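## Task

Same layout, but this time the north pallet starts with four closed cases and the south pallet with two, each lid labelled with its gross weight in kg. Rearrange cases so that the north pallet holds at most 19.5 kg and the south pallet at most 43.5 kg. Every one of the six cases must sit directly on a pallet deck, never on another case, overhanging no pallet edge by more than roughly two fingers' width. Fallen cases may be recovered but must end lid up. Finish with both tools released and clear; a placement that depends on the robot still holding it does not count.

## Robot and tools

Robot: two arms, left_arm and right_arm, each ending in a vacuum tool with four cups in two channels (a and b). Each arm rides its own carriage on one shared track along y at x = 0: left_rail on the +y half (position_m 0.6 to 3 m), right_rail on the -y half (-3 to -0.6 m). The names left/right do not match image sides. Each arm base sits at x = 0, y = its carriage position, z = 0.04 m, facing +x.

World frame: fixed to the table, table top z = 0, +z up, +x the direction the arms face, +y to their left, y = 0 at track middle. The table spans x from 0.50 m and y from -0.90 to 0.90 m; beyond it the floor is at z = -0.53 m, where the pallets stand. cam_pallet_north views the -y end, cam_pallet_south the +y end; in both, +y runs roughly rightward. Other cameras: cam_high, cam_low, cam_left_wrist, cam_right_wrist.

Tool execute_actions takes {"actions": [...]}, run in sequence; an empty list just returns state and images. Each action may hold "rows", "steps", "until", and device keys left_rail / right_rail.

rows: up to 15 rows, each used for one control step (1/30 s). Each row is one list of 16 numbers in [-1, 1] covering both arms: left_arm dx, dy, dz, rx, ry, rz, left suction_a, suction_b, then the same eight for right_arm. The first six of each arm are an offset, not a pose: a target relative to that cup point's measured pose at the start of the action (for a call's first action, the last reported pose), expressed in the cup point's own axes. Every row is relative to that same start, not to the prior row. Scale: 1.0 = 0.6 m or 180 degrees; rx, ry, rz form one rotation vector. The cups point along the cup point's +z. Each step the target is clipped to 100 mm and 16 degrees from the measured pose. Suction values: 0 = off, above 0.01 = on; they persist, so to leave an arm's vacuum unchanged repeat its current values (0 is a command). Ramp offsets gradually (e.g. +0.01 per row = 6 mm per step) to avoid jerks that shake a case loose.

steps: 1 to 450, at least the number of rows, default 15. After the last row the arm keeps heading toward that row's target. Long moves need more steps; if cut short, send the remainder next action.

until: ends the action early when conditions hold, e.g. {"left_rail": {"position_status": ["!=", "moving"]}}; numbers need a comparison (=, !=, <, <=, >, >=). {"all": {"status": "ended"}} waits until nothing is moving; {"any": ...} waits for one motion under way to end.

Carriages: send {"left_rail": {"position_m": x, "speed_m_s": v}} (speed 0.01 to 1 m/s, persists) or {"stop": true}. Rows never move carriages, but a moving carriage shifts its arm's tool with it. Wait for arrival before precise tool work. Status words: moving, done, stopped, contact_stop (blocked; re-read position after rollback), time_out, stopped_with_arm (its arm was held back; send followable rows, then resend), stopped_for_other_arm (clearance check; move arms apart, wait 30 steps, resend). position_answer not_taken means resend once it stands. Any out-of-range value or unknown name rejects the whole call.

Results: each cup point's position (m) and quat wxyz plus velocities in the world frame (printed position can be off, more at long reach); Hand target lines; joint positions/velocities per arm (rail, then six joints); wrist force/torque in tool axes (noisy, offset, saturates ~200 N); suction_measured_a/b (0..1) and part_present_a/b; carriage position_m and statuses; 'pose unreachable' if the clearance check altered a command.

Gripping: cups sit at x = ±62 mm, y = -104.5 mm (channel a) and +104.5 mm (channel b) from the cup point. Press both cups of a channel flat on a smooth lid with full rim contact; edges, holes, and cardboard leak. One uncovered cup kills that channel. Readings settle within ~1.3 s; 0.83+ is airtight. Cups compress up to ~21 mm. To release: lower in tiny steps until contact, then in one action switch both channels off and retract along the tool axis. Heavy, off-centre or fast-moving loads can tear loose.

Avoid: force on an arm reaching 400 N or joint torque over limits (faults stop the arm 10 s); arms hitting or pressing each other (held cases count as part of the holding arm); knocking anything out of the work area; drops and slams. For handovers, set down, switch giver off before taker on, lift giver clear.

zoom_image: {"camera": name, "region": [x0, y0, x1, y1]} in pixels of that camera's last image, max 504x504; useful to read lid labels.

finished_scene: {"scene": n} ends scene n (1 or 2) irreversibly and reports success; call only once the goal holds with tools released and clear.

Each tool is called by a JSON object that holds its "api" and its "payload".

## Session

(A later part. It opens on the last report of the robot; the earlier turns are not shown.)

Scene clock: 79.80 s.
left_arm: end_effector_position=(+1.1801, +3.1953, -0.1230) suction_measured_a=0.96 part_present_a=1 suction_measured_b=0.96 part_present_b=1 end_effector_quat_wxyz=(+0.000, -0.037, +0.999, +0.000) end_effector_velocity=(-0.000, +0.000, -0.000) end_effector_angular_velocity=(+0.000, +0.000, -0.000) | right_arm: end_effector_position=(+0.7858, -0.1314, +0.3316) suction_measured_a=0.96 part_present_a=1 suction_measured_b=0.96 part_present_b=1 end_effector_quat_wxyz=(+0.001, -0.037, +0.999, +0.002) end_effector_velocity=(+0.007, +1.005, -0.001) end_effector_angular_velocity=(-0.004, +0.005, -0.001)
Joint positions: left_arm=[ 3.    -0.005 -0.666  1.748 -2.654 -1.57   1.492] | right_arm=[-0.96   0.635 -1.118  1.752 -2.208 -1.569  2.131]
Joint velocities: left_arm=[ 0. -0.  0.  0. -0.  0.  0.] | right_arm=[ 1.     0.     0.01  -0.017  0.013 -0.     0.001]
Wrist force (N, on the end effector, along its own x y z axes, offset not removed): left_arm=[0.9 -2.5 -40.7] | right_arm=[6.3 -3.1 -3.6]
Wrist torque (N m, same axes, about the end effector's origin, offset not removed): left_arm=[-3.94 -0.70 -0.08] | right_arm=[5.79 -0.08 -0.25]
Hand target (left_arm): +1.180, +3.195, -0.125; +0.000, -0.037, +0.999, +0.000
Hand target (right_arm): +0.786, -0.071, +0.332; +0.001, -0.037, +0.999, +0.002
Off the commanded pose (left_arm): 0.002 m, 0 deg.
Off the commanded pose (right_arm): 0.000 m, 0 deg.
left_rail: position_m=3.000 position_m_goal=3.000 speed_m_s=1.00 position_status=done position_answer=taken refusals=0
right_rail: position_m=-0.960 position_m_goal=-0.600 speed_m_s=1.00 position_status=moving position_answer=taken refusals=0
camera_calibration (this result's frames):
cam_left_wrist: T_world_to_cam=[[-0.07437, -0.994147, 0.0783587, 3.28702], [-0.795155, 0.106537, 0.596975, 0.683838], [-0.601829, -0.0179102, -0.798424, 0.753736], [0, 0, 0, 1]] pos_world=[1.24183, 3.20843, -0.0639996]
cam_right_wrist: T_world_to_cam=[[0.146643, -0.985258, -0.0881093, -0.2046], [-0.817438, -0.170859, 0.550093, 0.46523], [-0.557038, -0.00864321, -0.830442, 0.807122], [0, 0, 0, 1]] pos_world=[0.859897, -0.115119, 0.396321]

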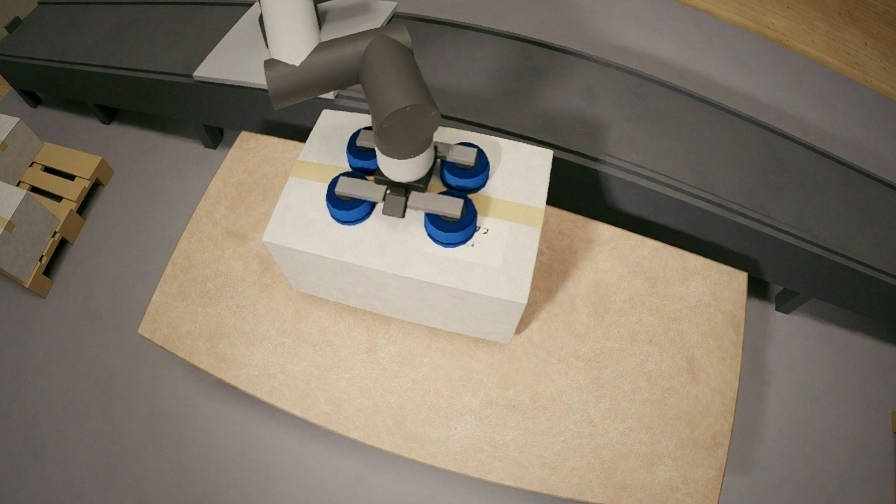

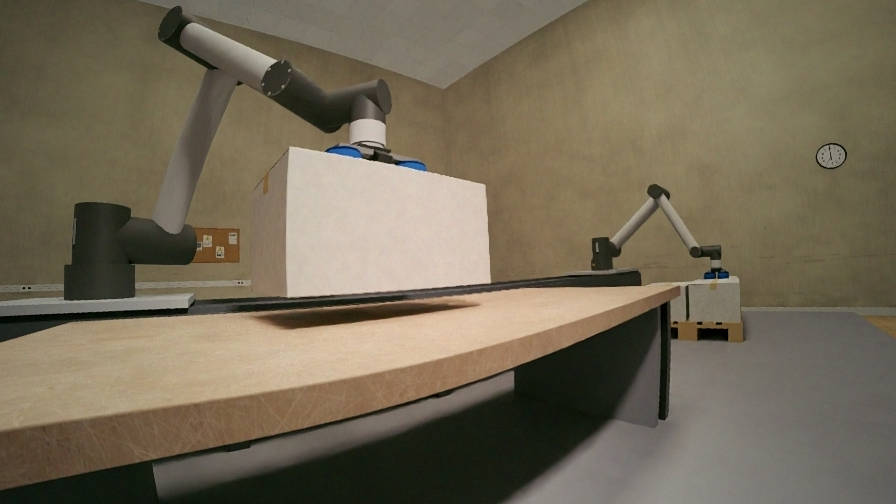

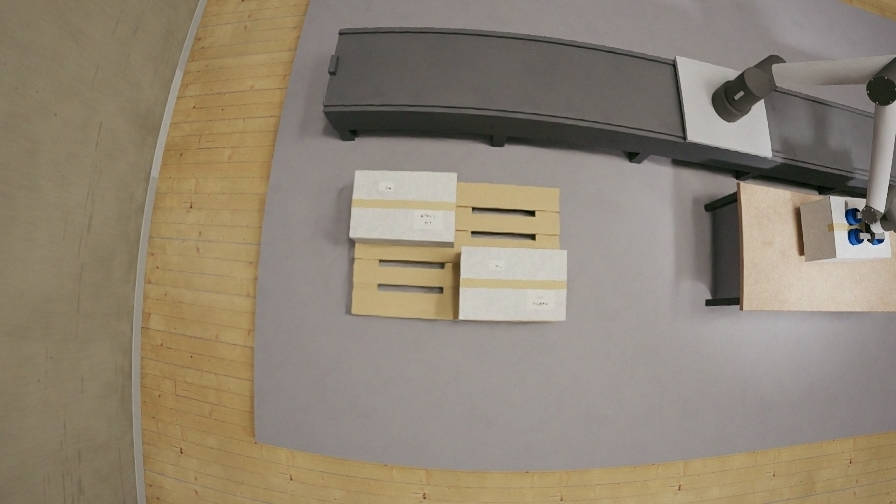

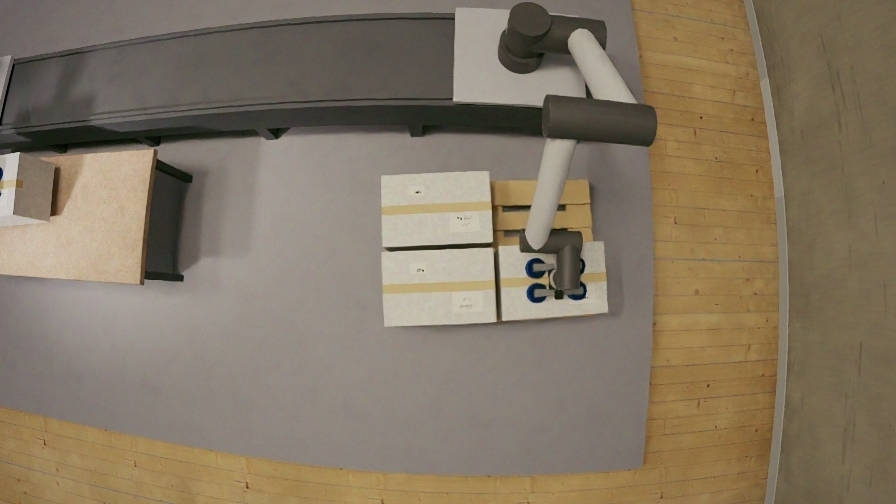

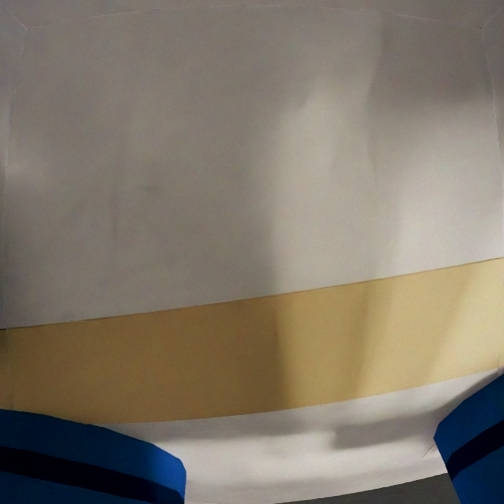

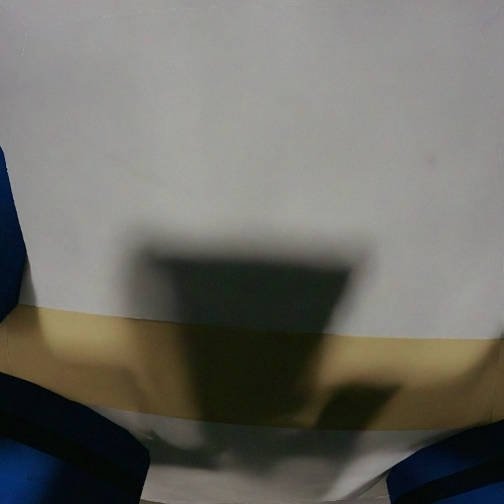

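{"api": "execute_actions", "payload": {"actions": [{"steps":1},{"rows":[[0,0,0.0018,0,0,0,1,1,0,0,0.004,0,0,0,1,1],[0,0,0.0018,0,0,0,1,1,0,0,0.011,0,0,0,1,1],[0,0,0.0018,0,0,0,1,1,0,0,0.021,0,0,0,1,1],[0,0,0.0018,0,0,0,1,1,0,0,0.033,0,0,0,1,1],[0,0,0.0018,0,0,0,1,1,0,0,0.046,0.0006,0.0006,0,1,1],[0,0,0.0018,0,0,0,1,1,0,0,0.059,0.0006,0.0006,0,1,1],[0,0,0.0018,0,0,0,1,1,0,0,0.071,0.0006,0.0006,0,1,1],[0,0,0.0018,0,0,0,1,1,0,0,0.081,0.0006,0.0006,0,1,1],[0,0,0.0018,0,0,0,1,1,0,0,0.089,0.0006,0.0006,0,1,1],[0,0,0.0018,0,0,0,1,1,0,0,0.094,0.0006,0.0006,0,1,1],[0,0,0.0018,0,0,0,1,1,0,0,0.097,0.0006,0.0006,0,1,1],[0,0,0.0018,0,0,0,1,1,0,0,0.098,0.0006,0.0006,0,1,1]],"steps":12}]}}

Scene clock: 82.07 s.
left_arm: end_effector_position=(+1.1801, +3.1953, -0.1258) suction_measured_a=0.96 part_present_a=1 suction_measured_b=0.96 part_present_b=1 end_effector_quat_wxyz=(+0.000, -0.037, +0.999, +0.000) end_effector_velocity=(+0.000, -0.000, -0.000) end_effector_angular_velocity=(-0.000, -0.000, +0.000) | right_arm: end_effector_position=(+0.7853, +0.2285, +0.2891) suction_measured_a=0.96 part_present_a=1 suction_measured_b=0.96 part_present_b=1 end_effector_quat_wxyz=(-0.001, -0.037, +0.999, +0.001) end_effector_velocity=(-0.000, -0.000, -0.138) end_effector_angular_velocity=(-0.006, +0.005, -0.001)
Joint positions: left_arm=[ 3.    -0.005 -0.663  1.748 -2.657 -1.57   1.492] | right_arm=[-0.6    0.635 -1.087  1.774 -2.257 -1.569  2.131]
Joint velocities: left_arm=[ 0. -0.  0. -0. -0. -0. -0.] | right_arm=[ 0.     0.     0.104  0.064 -0.161 -0.002  0.001]
Wrist force (N, on the end effector, along its own x y z axes, offset not removed): left_arm=[-4.1 -1.9 -36.7] | right_arm=[6.0 -0.2 9.3]
Wrist torque (N m, same axes, about the end effector's origin, offset not removed): left_arm=[-3.99 -0.11 0.17] | right_arm=[6.43 -0.27 -0.16]
Hand target (left_arm): +1.180, +3.195, -0.126; +0.000, -0.037, +0.999, +0.000
Hand target (right_arm): +0.785, +0.229, +0.273; -0.000, -0.037, +0.999, +0.001
Off the commanded pose (left_arm): 0.000 m, 0 deg.
Off the commanded pose (right_arm): 0.016 m, 0 deg.
left_rail: position_m=3.000 position_m_goal=3.000 speed_m_s=1.00 position_status=done position_answer=taken refusals=0
right_rail: position_m=-0.600 position_m_goal=-0.600 speed_m_s=1.00 position_status=done position_answer=taken refusals=0
camera_calibration (this result's frames):
cam_left_wrist: T_world_to_cam=[[-0.074369, -0.994147, 0.0783594, 3.28725], [-0.795149, 0.106537, 0.596983, 0.685523], [-0.601837, -0.0179104, -0.798418, 0.751485], [0, 0, 0, 1]] pos_world=[1.24183, 3.20843, -0.0668332]
cam_right_wrist: T_world_to_cam=[[0.146456, -0.985433, -0.0864435, 0.146024], [-0.816302, -0.169752, 0.552119, 0.547915], [-0.558751, -0.0102969, -0.829272, 0.776081], [0, 0, 0, 1]] pos_world=[0.859514, 0.244898, 0.353691]

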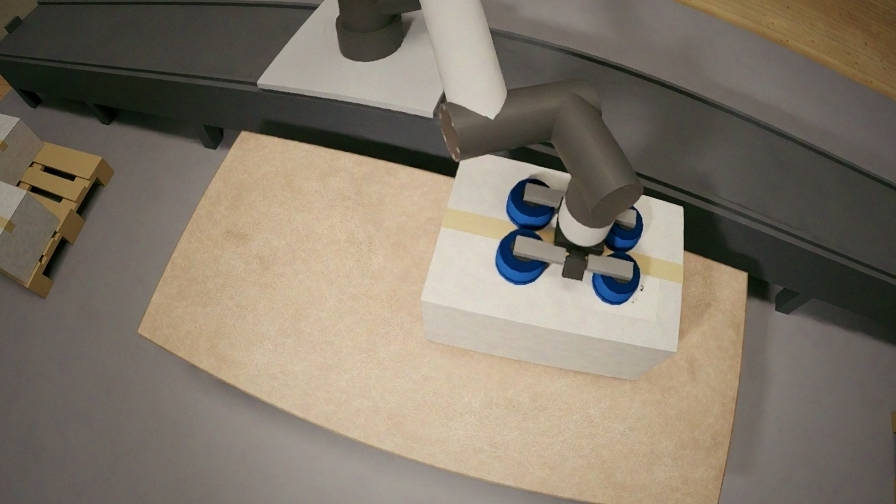

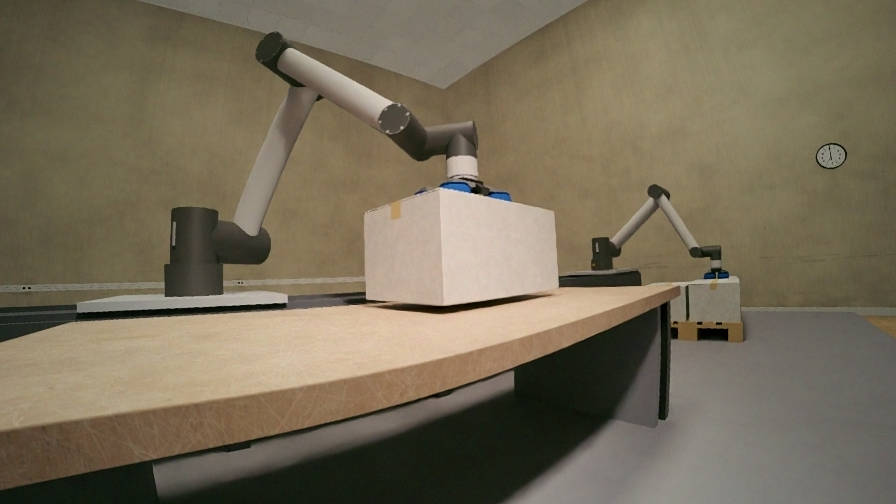

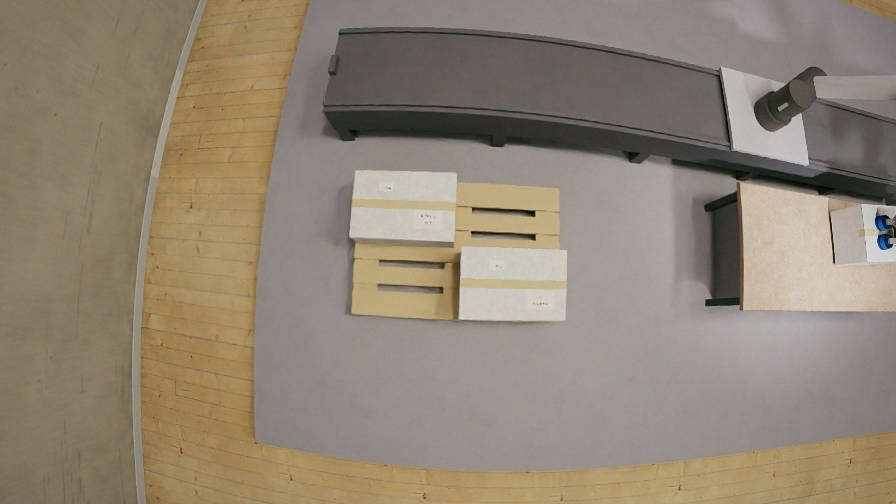

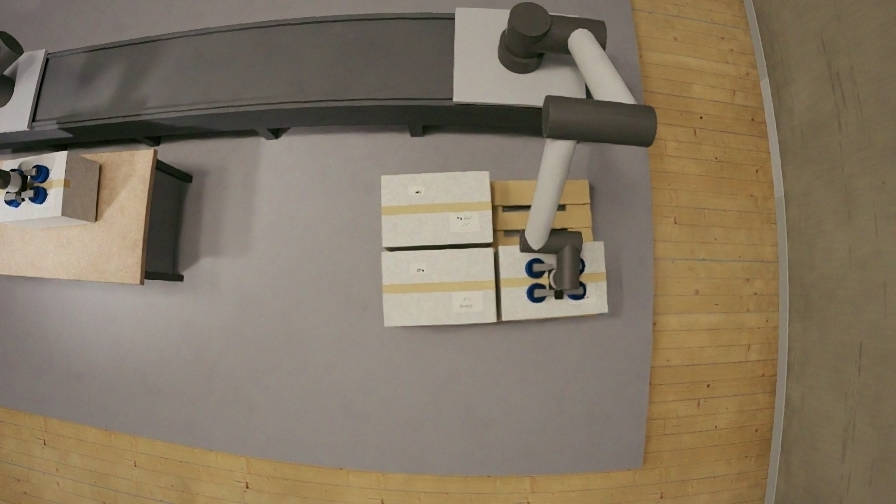

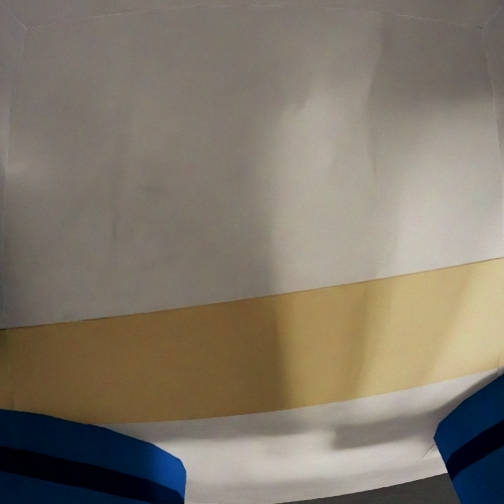

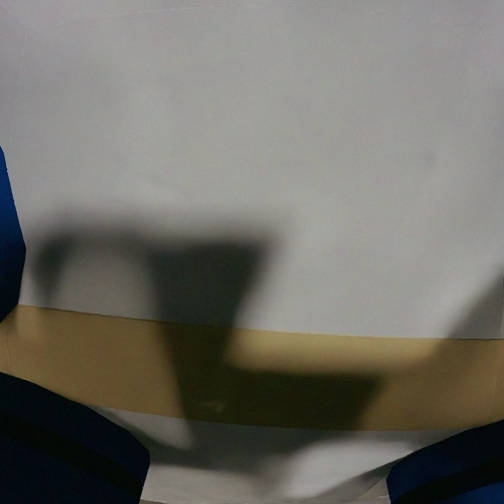

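{"api": "execute_actions", "payload": {"actions": [{"steps":1},{"rows":[[0,0,0.002,0,0,0,1,1,0,0,0.004,0,0,0,1,1]],"steps":8}]}}

{"api": "zoom_image", "payload": {"camera": "cam_low", "region": [340, 250, 580, 340]}}

Scene clock: 83.03 s.
left_arm: end_effector_position=(+1.1801, +3.1953, -0.1269) suction_measured_a=0.96 part_present_a=1 suction_measured_b=0.96 part_present_b=1 end_effector_quat_wxyz=(+0.000, -0.037, +0.999, +0.000) end_effector_velocity=(+0.000, -0.000, -0.002) end_effector_angular_velocity=(-0.000, -0.000, -0.000) | right_arm: end_effector_position=(+0.7854, +0.2288, +0.2710) suction_measured_a=0.96 part_present_a=1 suction_measured_b=0.96 part_present_b=1 end_effector_quat_wxyz=(-0.000, -0.037, +0.999, +0.001) end_effector_velocity=(-0.000, -0.000, -0.003) end_effector_angular_velocity=(-0.000, +0.000, +0.000)
Joint positions: left_arm=[ 3.    -0.005 -0.662  1.748 -2.658 -1.57   1.492] | right_arm=[-0.6    0.635 -1.073  1.782 -2.28  -1.569  2.131]
Joint velocities: left_arm=[ 0.    -0.     0.002 -0.    -0.002  0.     0.   ] | right_arm=[ 0.    -0.     0.003  0.002 -0.004 -0.    -0.   ]
Wrist force (N, on the end effector, along its own x y z axes, offset not removed): left_arm=[-2.5 -7.6 -44.3] | right_arm=[5.8 -1.7 -2.1]
Wrist torque (N m, same axes, about the end effector's origin, offset not removed): left_arm=[-4.72 -0.18 -0.26] | right_arm=[5.62 -0.39 -0.18]
Hand target (left_arm): +1.180, +3.195, -0.127; +0.000, -0.037, +0.999, +0.000
Hand target (right_arm): +0.785, +0.229, +0.271; -0.000, -0.037, +0.999, +0.001
Off the commanded pose (left_arm): 0.000 m, 0 deg.
Off the commanded pose (right_arm): 0.000 m, 0 deg.
left_rail: position_m=3.000 position_m_goal=3.000 speed_m_s=1.00 position_status=done position_answer=taken refusals=0
right_rail: position_m=-0.600 position_m_goal=-0.600 speed_m_s=1.00 position_status=done position_answer=taken refusals=0
camera_calibration (this result's frames):
cam_left_wrist: T_world_to_cam=[[-0.0743689, -0.994147, 0.07836, 3.28733], [-0.795143, 0.106538, 0.59699, 0.68615], [-0.601844, -0.0179099, -0.798413, 0.750639], [0, 0, 0, 1]] pos_world=[1.24183, 3.20844, -0.0679002]
cam_right_wrist: T_world_to_cam=[[0.146489, -0.985442, -0.0862805, 0.144752], [-0.816397, -0.16969, 0.551998, 0.558164], [-0.558603, -0.0104223, -0.82937, 0.761092], [0, 0, 0, 1]] pos_world=[0.859627, 0.245292, 0.335611]

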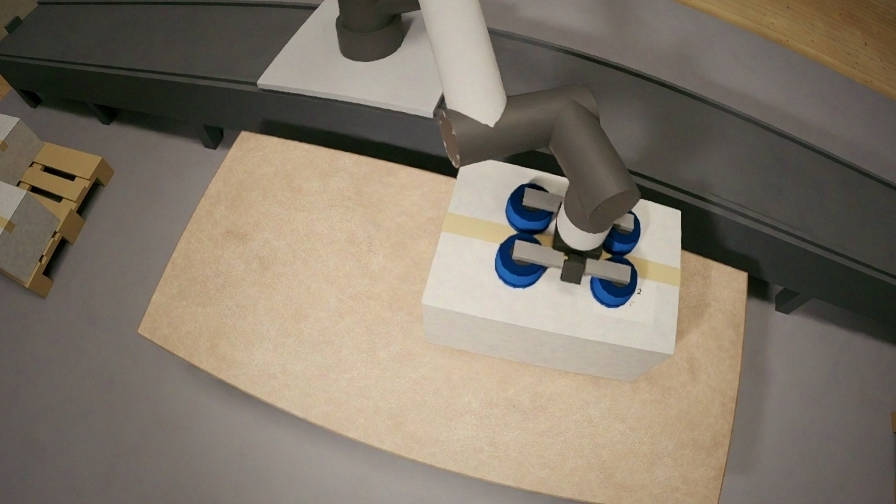

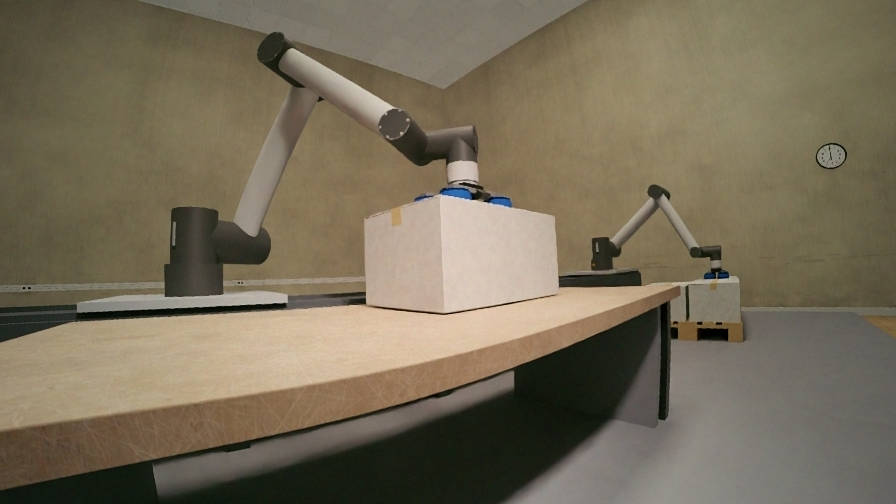

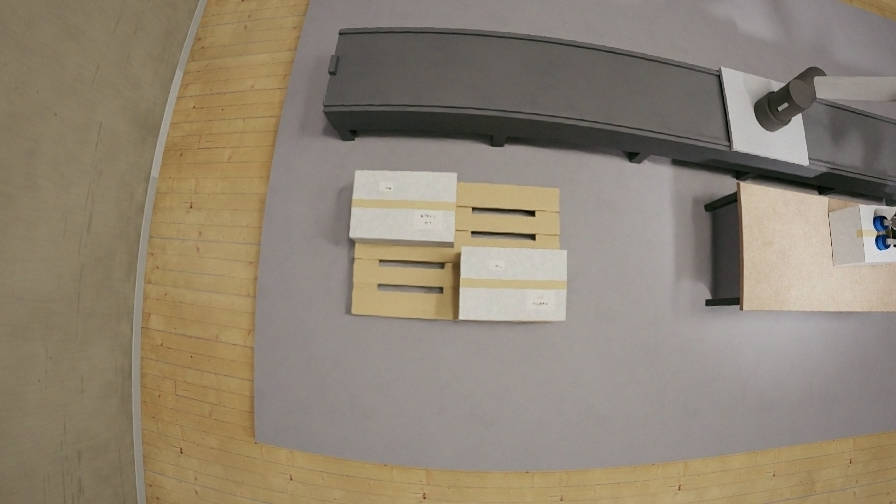

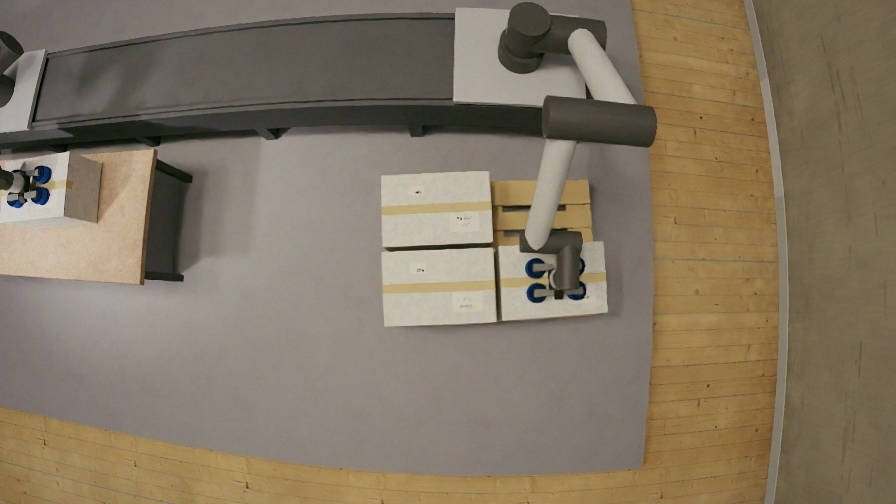

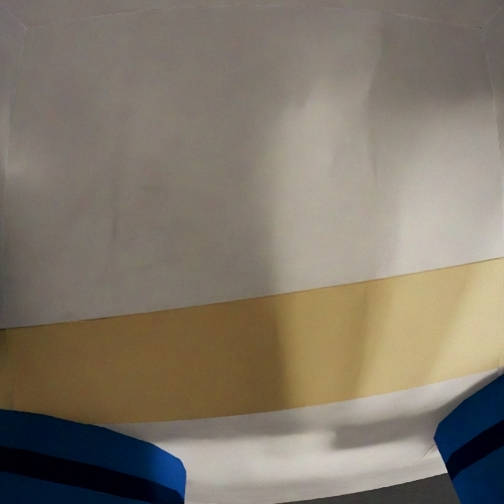

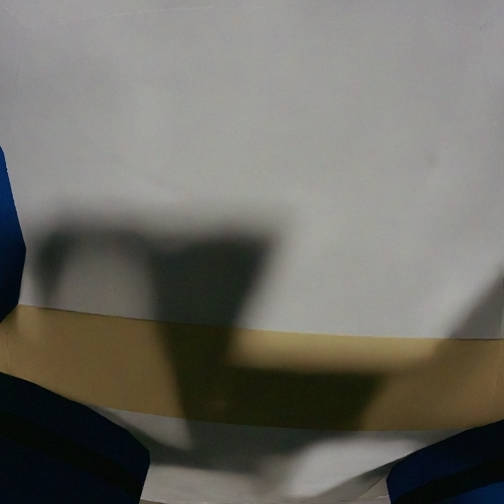

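Region (340, 250, 580, 340) of cam_low's 896x504 image, scaled by 2.100, with more detail than that image has; it fills the top 189 rows of this view, and the rest is white.

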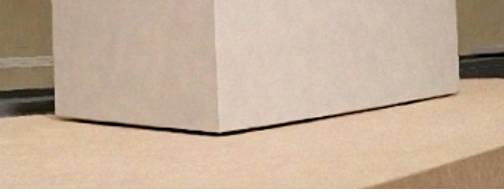

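{"api": "execute_actions", "payload": {"actions": [{"rows":[[0,0,0.0022,0,0,0,1,1,0,0,0.003,0,0,0,1,1]],"steps":8}]}}

Scene clock: 85.57 s.
left_arm: end_effector_position=(+1.1801, +3.1953, -0.1280) suction_measured_a=0.96 part_present_a=1 suction_measured_b=0.96 part_present_b=1 end_effector_quat_wxyz=(+0.000, -0.037, +0.999, +0.000) end_effector_velocity=(+0.000, -0.000, -0.002) end_effector_angular_velocity=(-0.000, -0.000, -0.000) | right_arm: end_effector_position=(+0.7854, +0.2288, +0.2694) suction_measured_a=0.96 part_present_a=1 suction_measured_b=0.96 part_present_b=1 end_effector_quat_wxyz=(-0.000, -0.037, +0.999, +0.001) end_effector_velocity=(-0.000, -0.000, -0.002) end_effector_angular_velocity=(-0.000, +0.000, +0.000)
Joint positions: left_arm=[ 3.    -0.005 -0.661  1.748 -2.658 -1.57   1.492] | right_arm=[-0.6    0.635 -1.072  1.783 -2.282 -1.569  2.131]
Joint velocities: left_arm=[ 0.    -0.     0.002 -0.    -0.001  0.     0.   ] | right_arm=[ 0.    -0.     0.002  0.001 -0.003  0.    -0.   ]
Wrist force (N, on the end effector, along its own x y z axes, offset not removed): left_arm=[0.7 -3.8 -36.8] | right_arm=[5.8 1.2 -1.1]
Wrist torque (N m, same axes, about the end effector's origin, offset not removed): left_arm=[-4.23 -0.40 -0.08] | right_arm=[5.96 -0.45 -0.16]
Hand target (left_arm): +1.180, +3.195, -0.128; +0.000, -0.037, +0.999, +0.000
Hand target (right_arm): +0.785, +0.229, +0.269; -0.000, -0.037, +0.999, +0.001
Off the commanded pose (left_arm): 0.000 m, 0 deg.
Off the commanded pose (right_arm): 0.000 m, 0 deg.
left_rail: position_m=3.000 position_m_goal=3.000 speed_m_s=1.00 position_status=done position_answer=taken refusals=0
right_rail: position_m=-0.600 position_m_goal=-0.600 speed_m_s=1.00 position_status=done position_answer=taken refusals=0
camera_calibration (this result's frames):
cam_left_wrist: T_world_to_cam=[[-0.0743658, -0.994148, 0.0783609, 3.28742], [-0.795136, 0.106536, 0.597, 0.686832], [-0.601855, -0.0179112, -0.798405, 0.749734], [0, 0, 0, 1]] pos_world=[1.24183, 3.20844, -0.069053]
cam_right_wrist: T_world_to_cam=[[0.146487, -0.985443, -0.0862706, 0.14461], [-0.816388, -0.169683, 0.552014, 0.559023], [-0.558617, -0.0104327, -0.82936, 0.759782], [0, 0, 0, 1]] pos_world=[0.859622, 0.245288, 0.33402]

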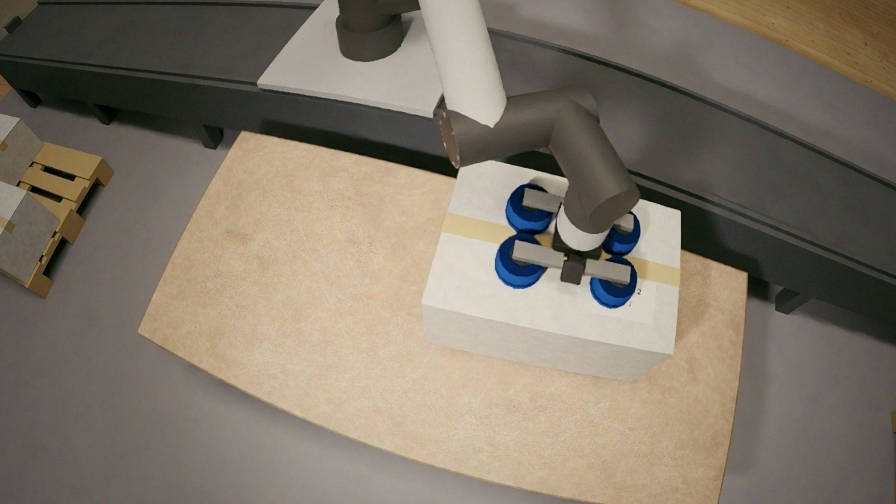

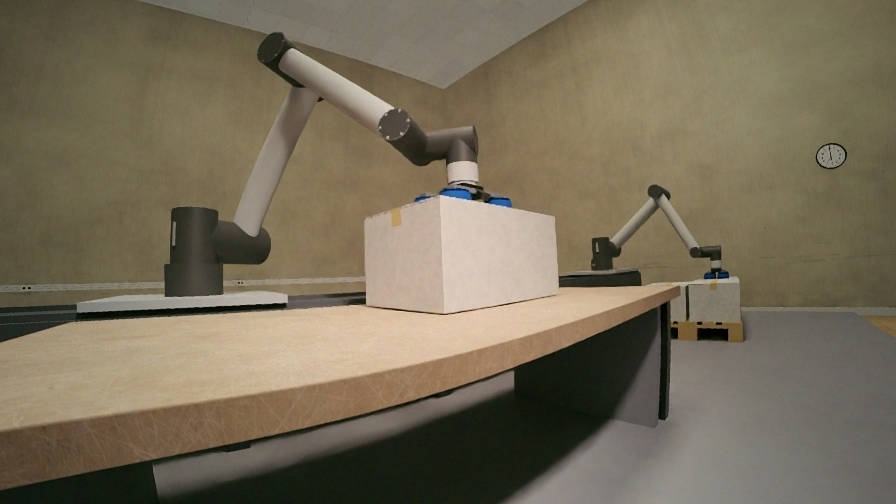

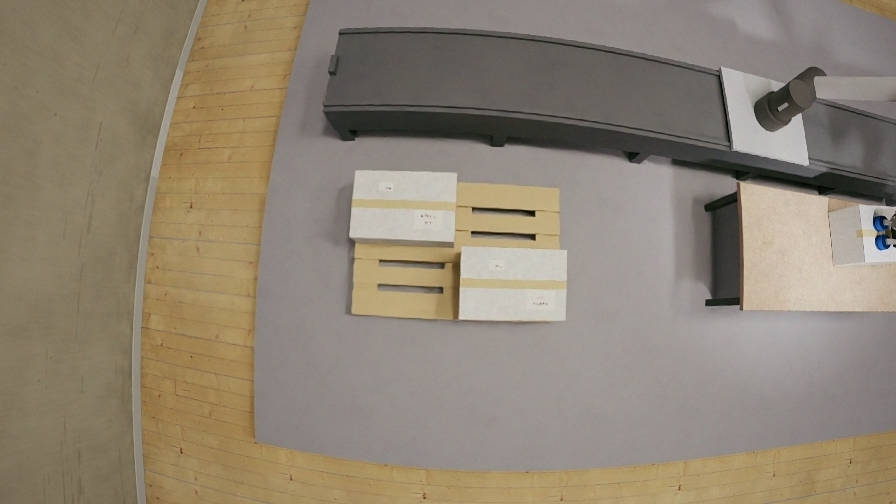

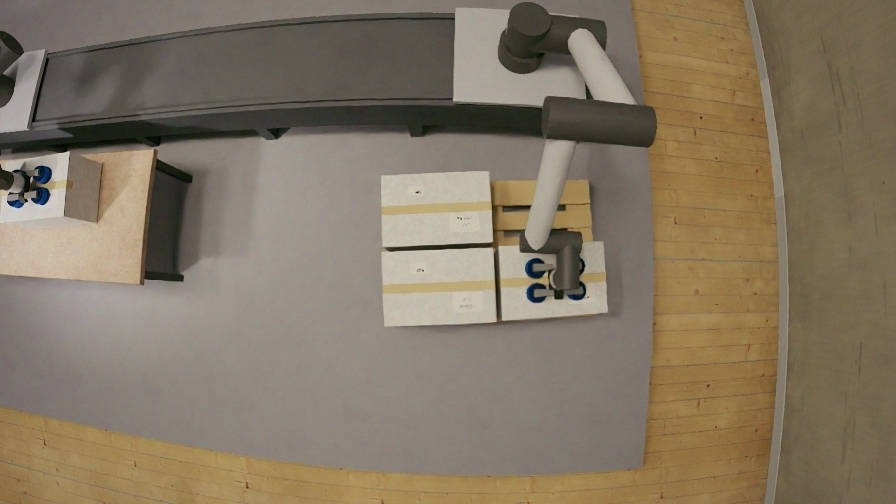

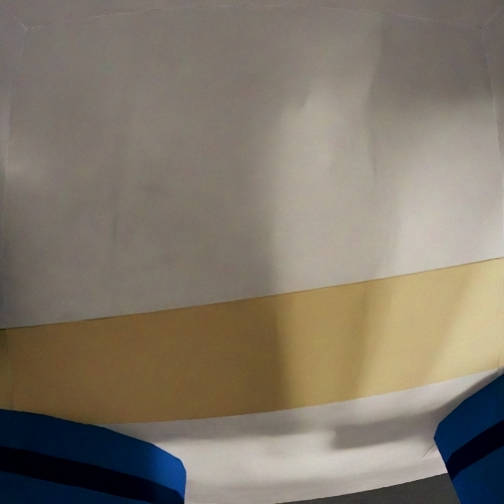

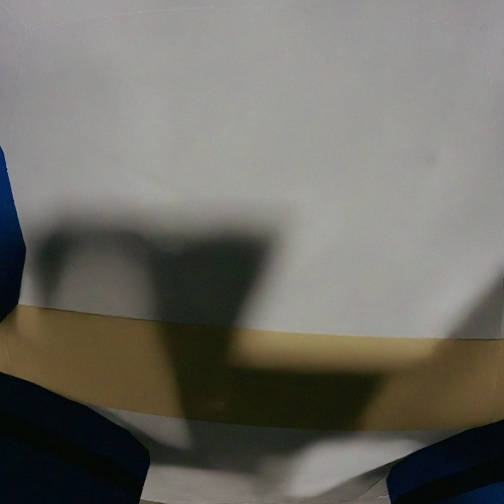

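{"api": "execute_actions", "payload": {"actions": [{"rows":[[0,0,0.0022,0,0,0,1,1,0,0,0.0025,0,0,0,1,1]],"steps":8}]}}

Scene clock: 86.33 s.
left_arm: end_effector_position=(+1.1801, +3.1953, -0.1292) suction_measured_a=0.96 part_present_a=1 suction_measured_b=0.96 part_present_b=1 end_effector_quat_wxyz=(+0.000, -0.037, +0.999, +0.000) end_effector_velocity=(+0.000, -0.000, -0.002) end_effector_angular_velocity=(-0.000, -0.000, -0.000) | right_arm: end_effector_position=(+0.7854, +0.2288, +0.2681) suction_measured_a=0.96 part_present_a=1 suction_measured_b=0.96 part_present_b=1 end_effector_quat_wxyz=(-0.000, -0.037, +0.999, +0.001) end_effector_velocity=(-0.000, -0.000, -0.002) end_effector_angular_velocity=(-0.000, +0.000, +0.000)
Joint positions: left_arm=[ 3.    -0.005 -0.659  1.747 -2.659 -1.57   1.492] | right_arm=[-0.6    0.635 -1.071  1.784 -2.283 -1.569  2.131]
Joint velocities: left_arm=[ 0.     0.     0.002 -0.    -0.002 -0.     0.   ] | right_arm=[ 0.     0.     0.001  0.001 -0.002  0.    -0.   ]
Wrist force (N, on the end effector, along its own x y z axes, offset not removed): left_arm=[7.2 -3.7 -33.8] | right_arm=[4.6 0.2 -2.3]
Wrist torque (N m, same axes, about the end effector's origin, offset not removed): left_arm=[-4.22 -1.33 -0.18] | right_arm=[5.86 -0.30 -0.13]
Hand target (left_arm): +1.180, +3.195, -0.129; +0.000, -0.037, +0.999, +0.000
Hand target (right_arm): +0.785, +0.229, +0.268; -0.000, -0.037, +0.999, +0.001
Off the commanded pose (left_arm): 0.000 m, 0 deg.
Off the commanded pose (right_arm): 0.000 m, 0 deg.
left_rail: position_m=3.000 position_m_goal=3.000 speed_m_s=1.00 position_status=done position_answer=taken refusals=0
right_rail: position_m=-0.600 position_m_goal=-0.600 speed_m_s=1.00 position_status=done position_answer=taken refusals=0
camera_calibration (this result's frames):
cam_left_wrist: T_world_to_cam=[[-0.0743653, -0.994147, 0.0783617, 3.28751], [-0.795129, 0.106536, 0.597009, 0.687507], [-0.601864, -0.0179109, -0.798398, 0.748825], [0, 0, 0, 1]] pos_world=[1.24182, 3.20844, -0.0702032]
cam_right_wrist: T_world_to_cam=[[0.146486, -0.985444, -0.0862637, 0.144494], [-0.816381, -0.169678, 0.552025, 0.559734], [-0.558627, -0.0104398, -0.829354, 0.7587], [0, 0, 0, 1]] pos_world=[0.85962, 0.245286, 0.332708]

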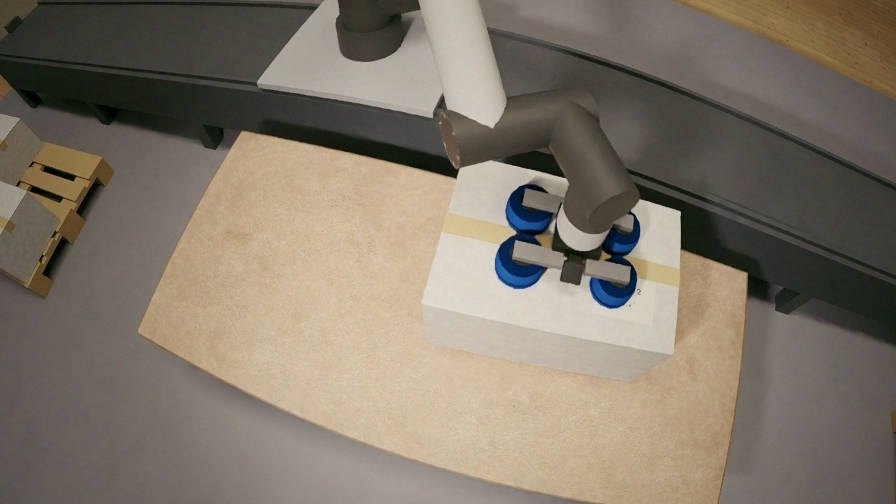

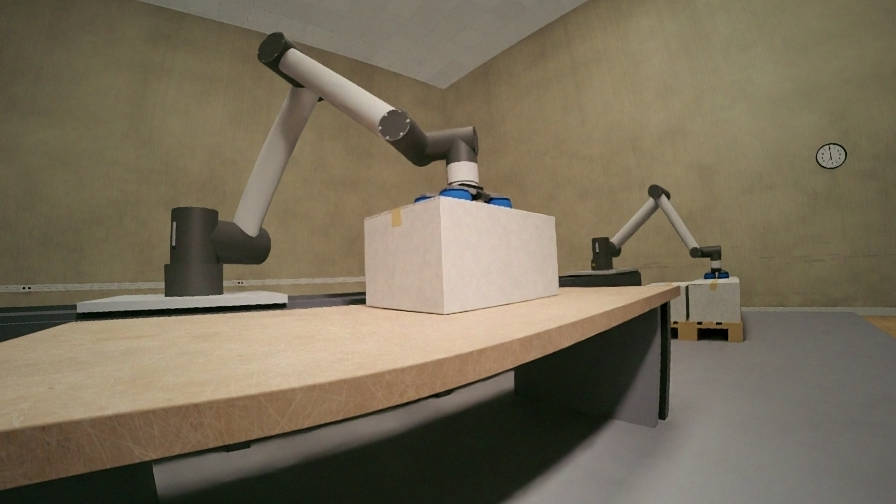

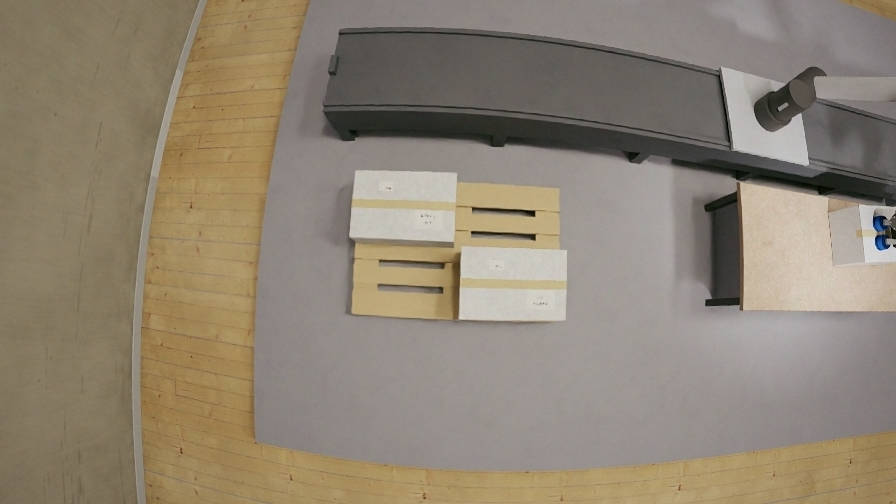

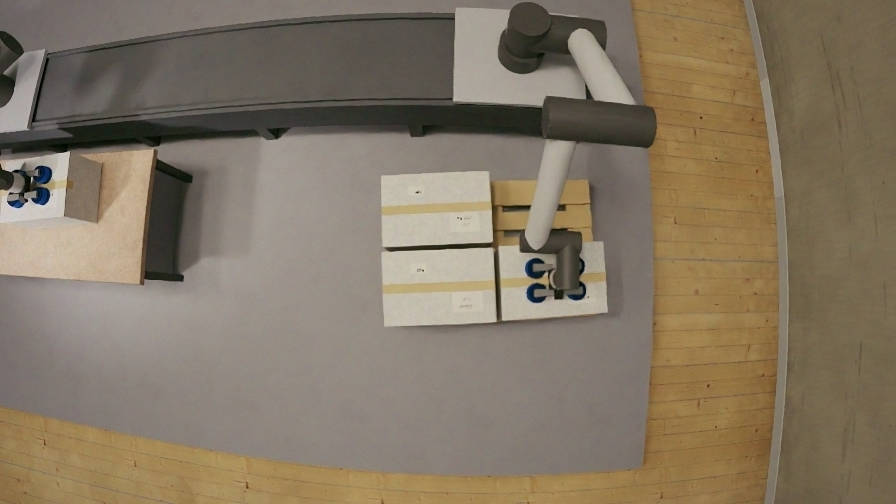

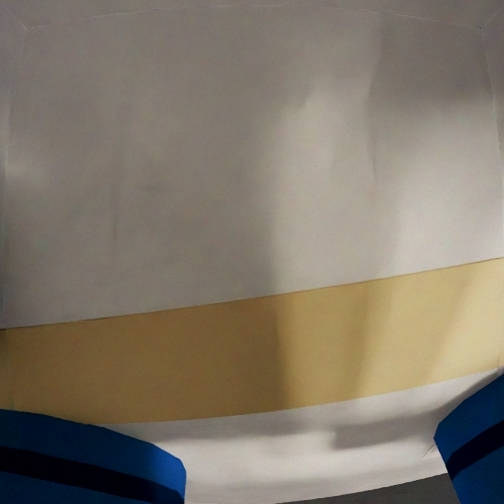

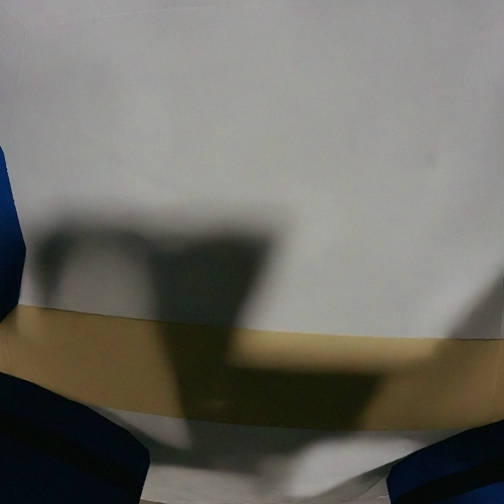

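{"api": "execute_actions", "payload": {"actions": [{"rows":[[0,0,0.0022,0,0,0,1,1,0,0,0.0022,0,0,0,1,1]],"steps":8}]}}

Scene clock: 87.27 s.
left_arm: end_effector_position=(+1.1801, +3.1953, -0.1303) suction_measured_a=0.96 part_present_a=1 suction_measured_b=0.96 part_present_b=1 end_effector_quat_wxyz=(+0.000, -0.037, +0.999, +0.000) end_effector_velocity=(+0.000, -0.000, -0.002) end_effector_angular_velocity=(-0.000, -0.000, +0.000) | right_arm: end_effector_position=(+0.7854, +0.2288, +0.2670) suction_measured_a=0.96 part_present_a=1 suction_measured_b=0.96 part_present_b=1 end_effector_quat_wxyz=(-0.000, -0.037, +0.999, +0.001) end_effector_velocity=(-0.000, -0.000, -0.002) end_effector_angular_velocity=(-0.000, +0.000, +0.000)
Joint positions: left_arm=[ 3.    -0.005 -0.658  1.747 -2.66  -1.57   1.492] | right_arm=[-0.6    0.635 -1.07   1.784 -2.285 -1.569  2.131]
Joint velocities: left_arm=[ 0.    -0.     0.002 -0.    -0.001  0.    -0.   ] | right_arm=[ 0.    -0.     0.001  0.001 -0.002 -0.    -0.   ]
Wrist force (N, on the end effector, along its own x y z axes, offset not removed): left_arm=[-1.9 -4.1 -44.5] | right_arm=[3.9 0.5 -2.5]
Wrist torque (N m, same axes, about the end effector's origin, offset not removed): left_arm=[-4.25 -0.36 -0.20] | right_arm=[5.81 -0.19 -0.08]
Hand target (left_arm): +1.180, +3.195, -0.130; +0.000, -0.037, +0.999, +0.000
Hand target (right_arm): +0.785, +0.229, +0.267; -0.000, -0.037, +0.999, +0.001
Off the commanded pose (left_arm): 0.000 m, 0 deg.
Off the commanded pose (right_arm): 0.000 m, 0 deg.
left_rail: position_m=3.000 position_m_goal=3.000 speed_m_s=1.00 position_status=done position_answer=taken refusals=0
right_rail: position_m=-0.600 position_m_goal=-0.600 speed_m_s=1.00 position_status=done position_answer=taken refusals=0
camera_calibration (this result's frames):
cam_left_wrist: T_world_to_cam=[[-0.0743638, -0.994148, 0.0783626, 3.2876], [-0.795122, 0.106536, 0.597019, 0.688185], [-0.601873, -0.0179113, -0.798391, 0.747917], [0, 0, 0, 1]] pos_world=[1.24182, 3.20844, -0.0713541]
cam_right_wrist: T_world_to_cam=[[0.146485, -0.985445, -0.0862572, 0.144392], [-0.816375, -0.169673, 0.552035, 0.56036], [-0.558636, -0.0104465, -0.829347, 0.757748], [0, 0, 0, 1]] pos_world=[0.859618, 0.245284, 0.331553]

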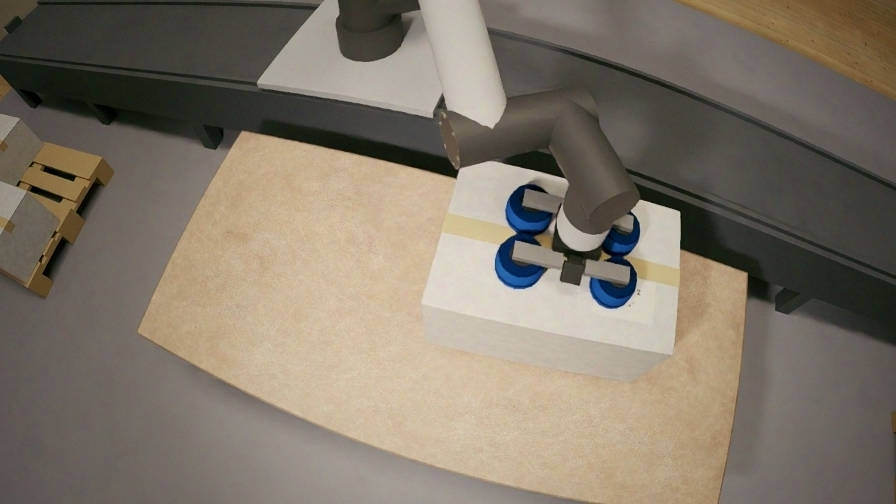

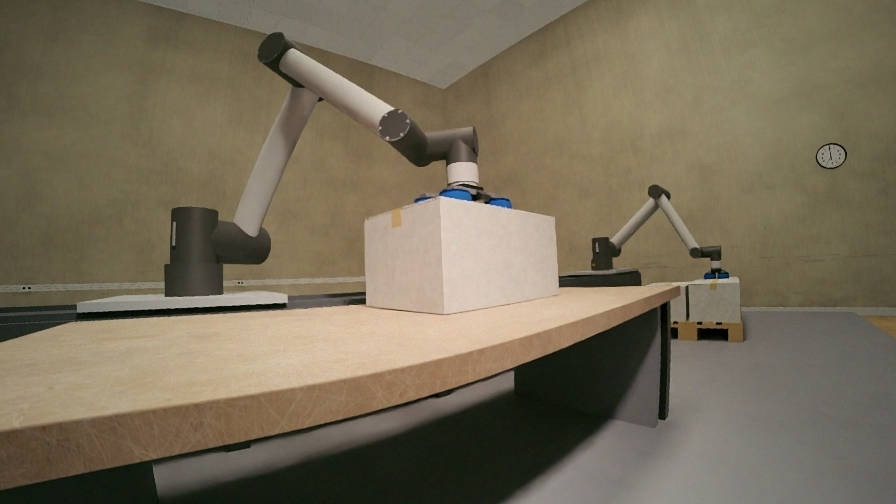

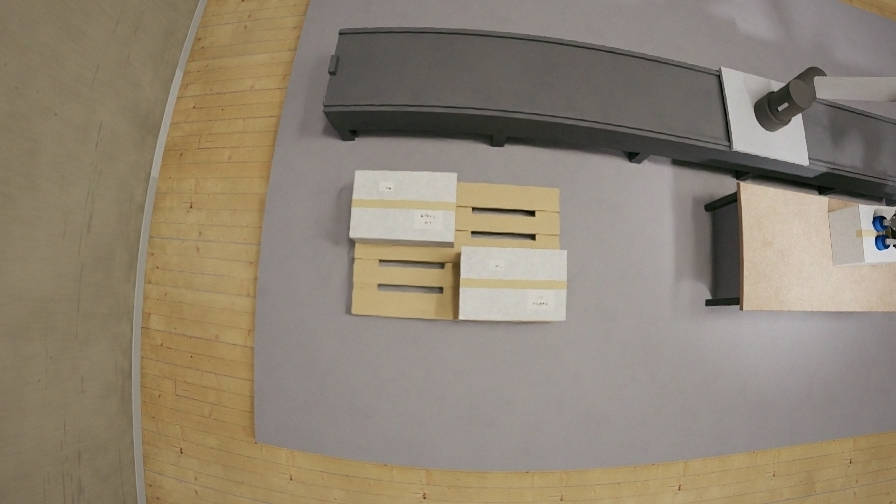

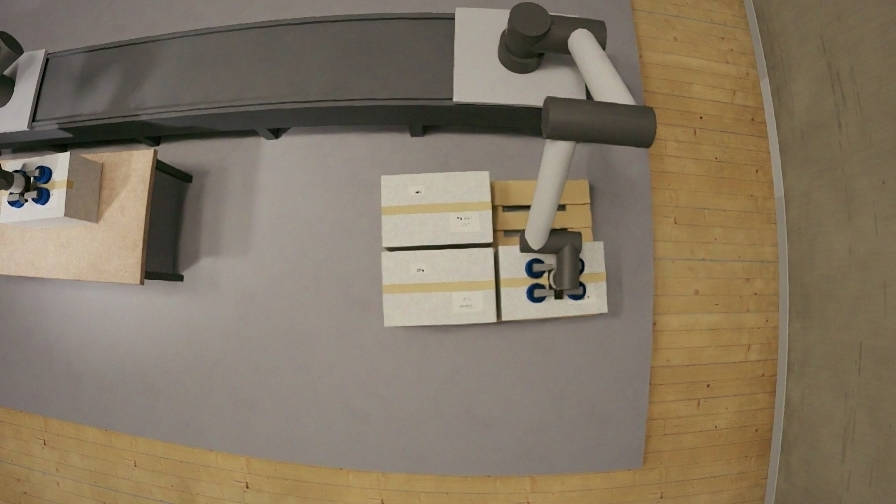

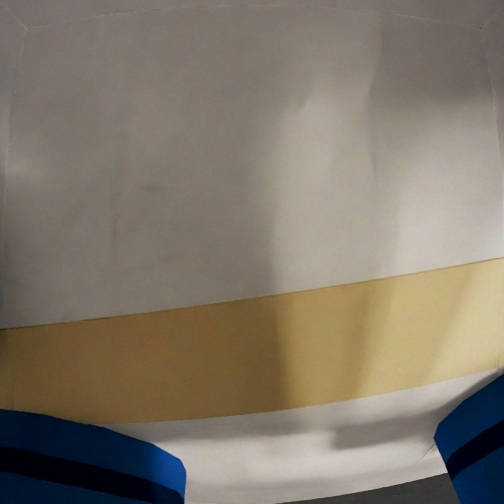

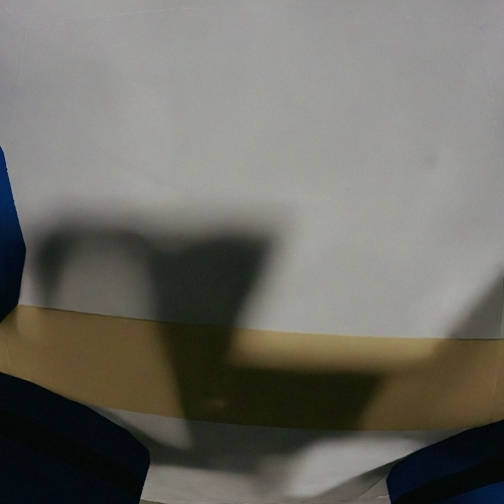

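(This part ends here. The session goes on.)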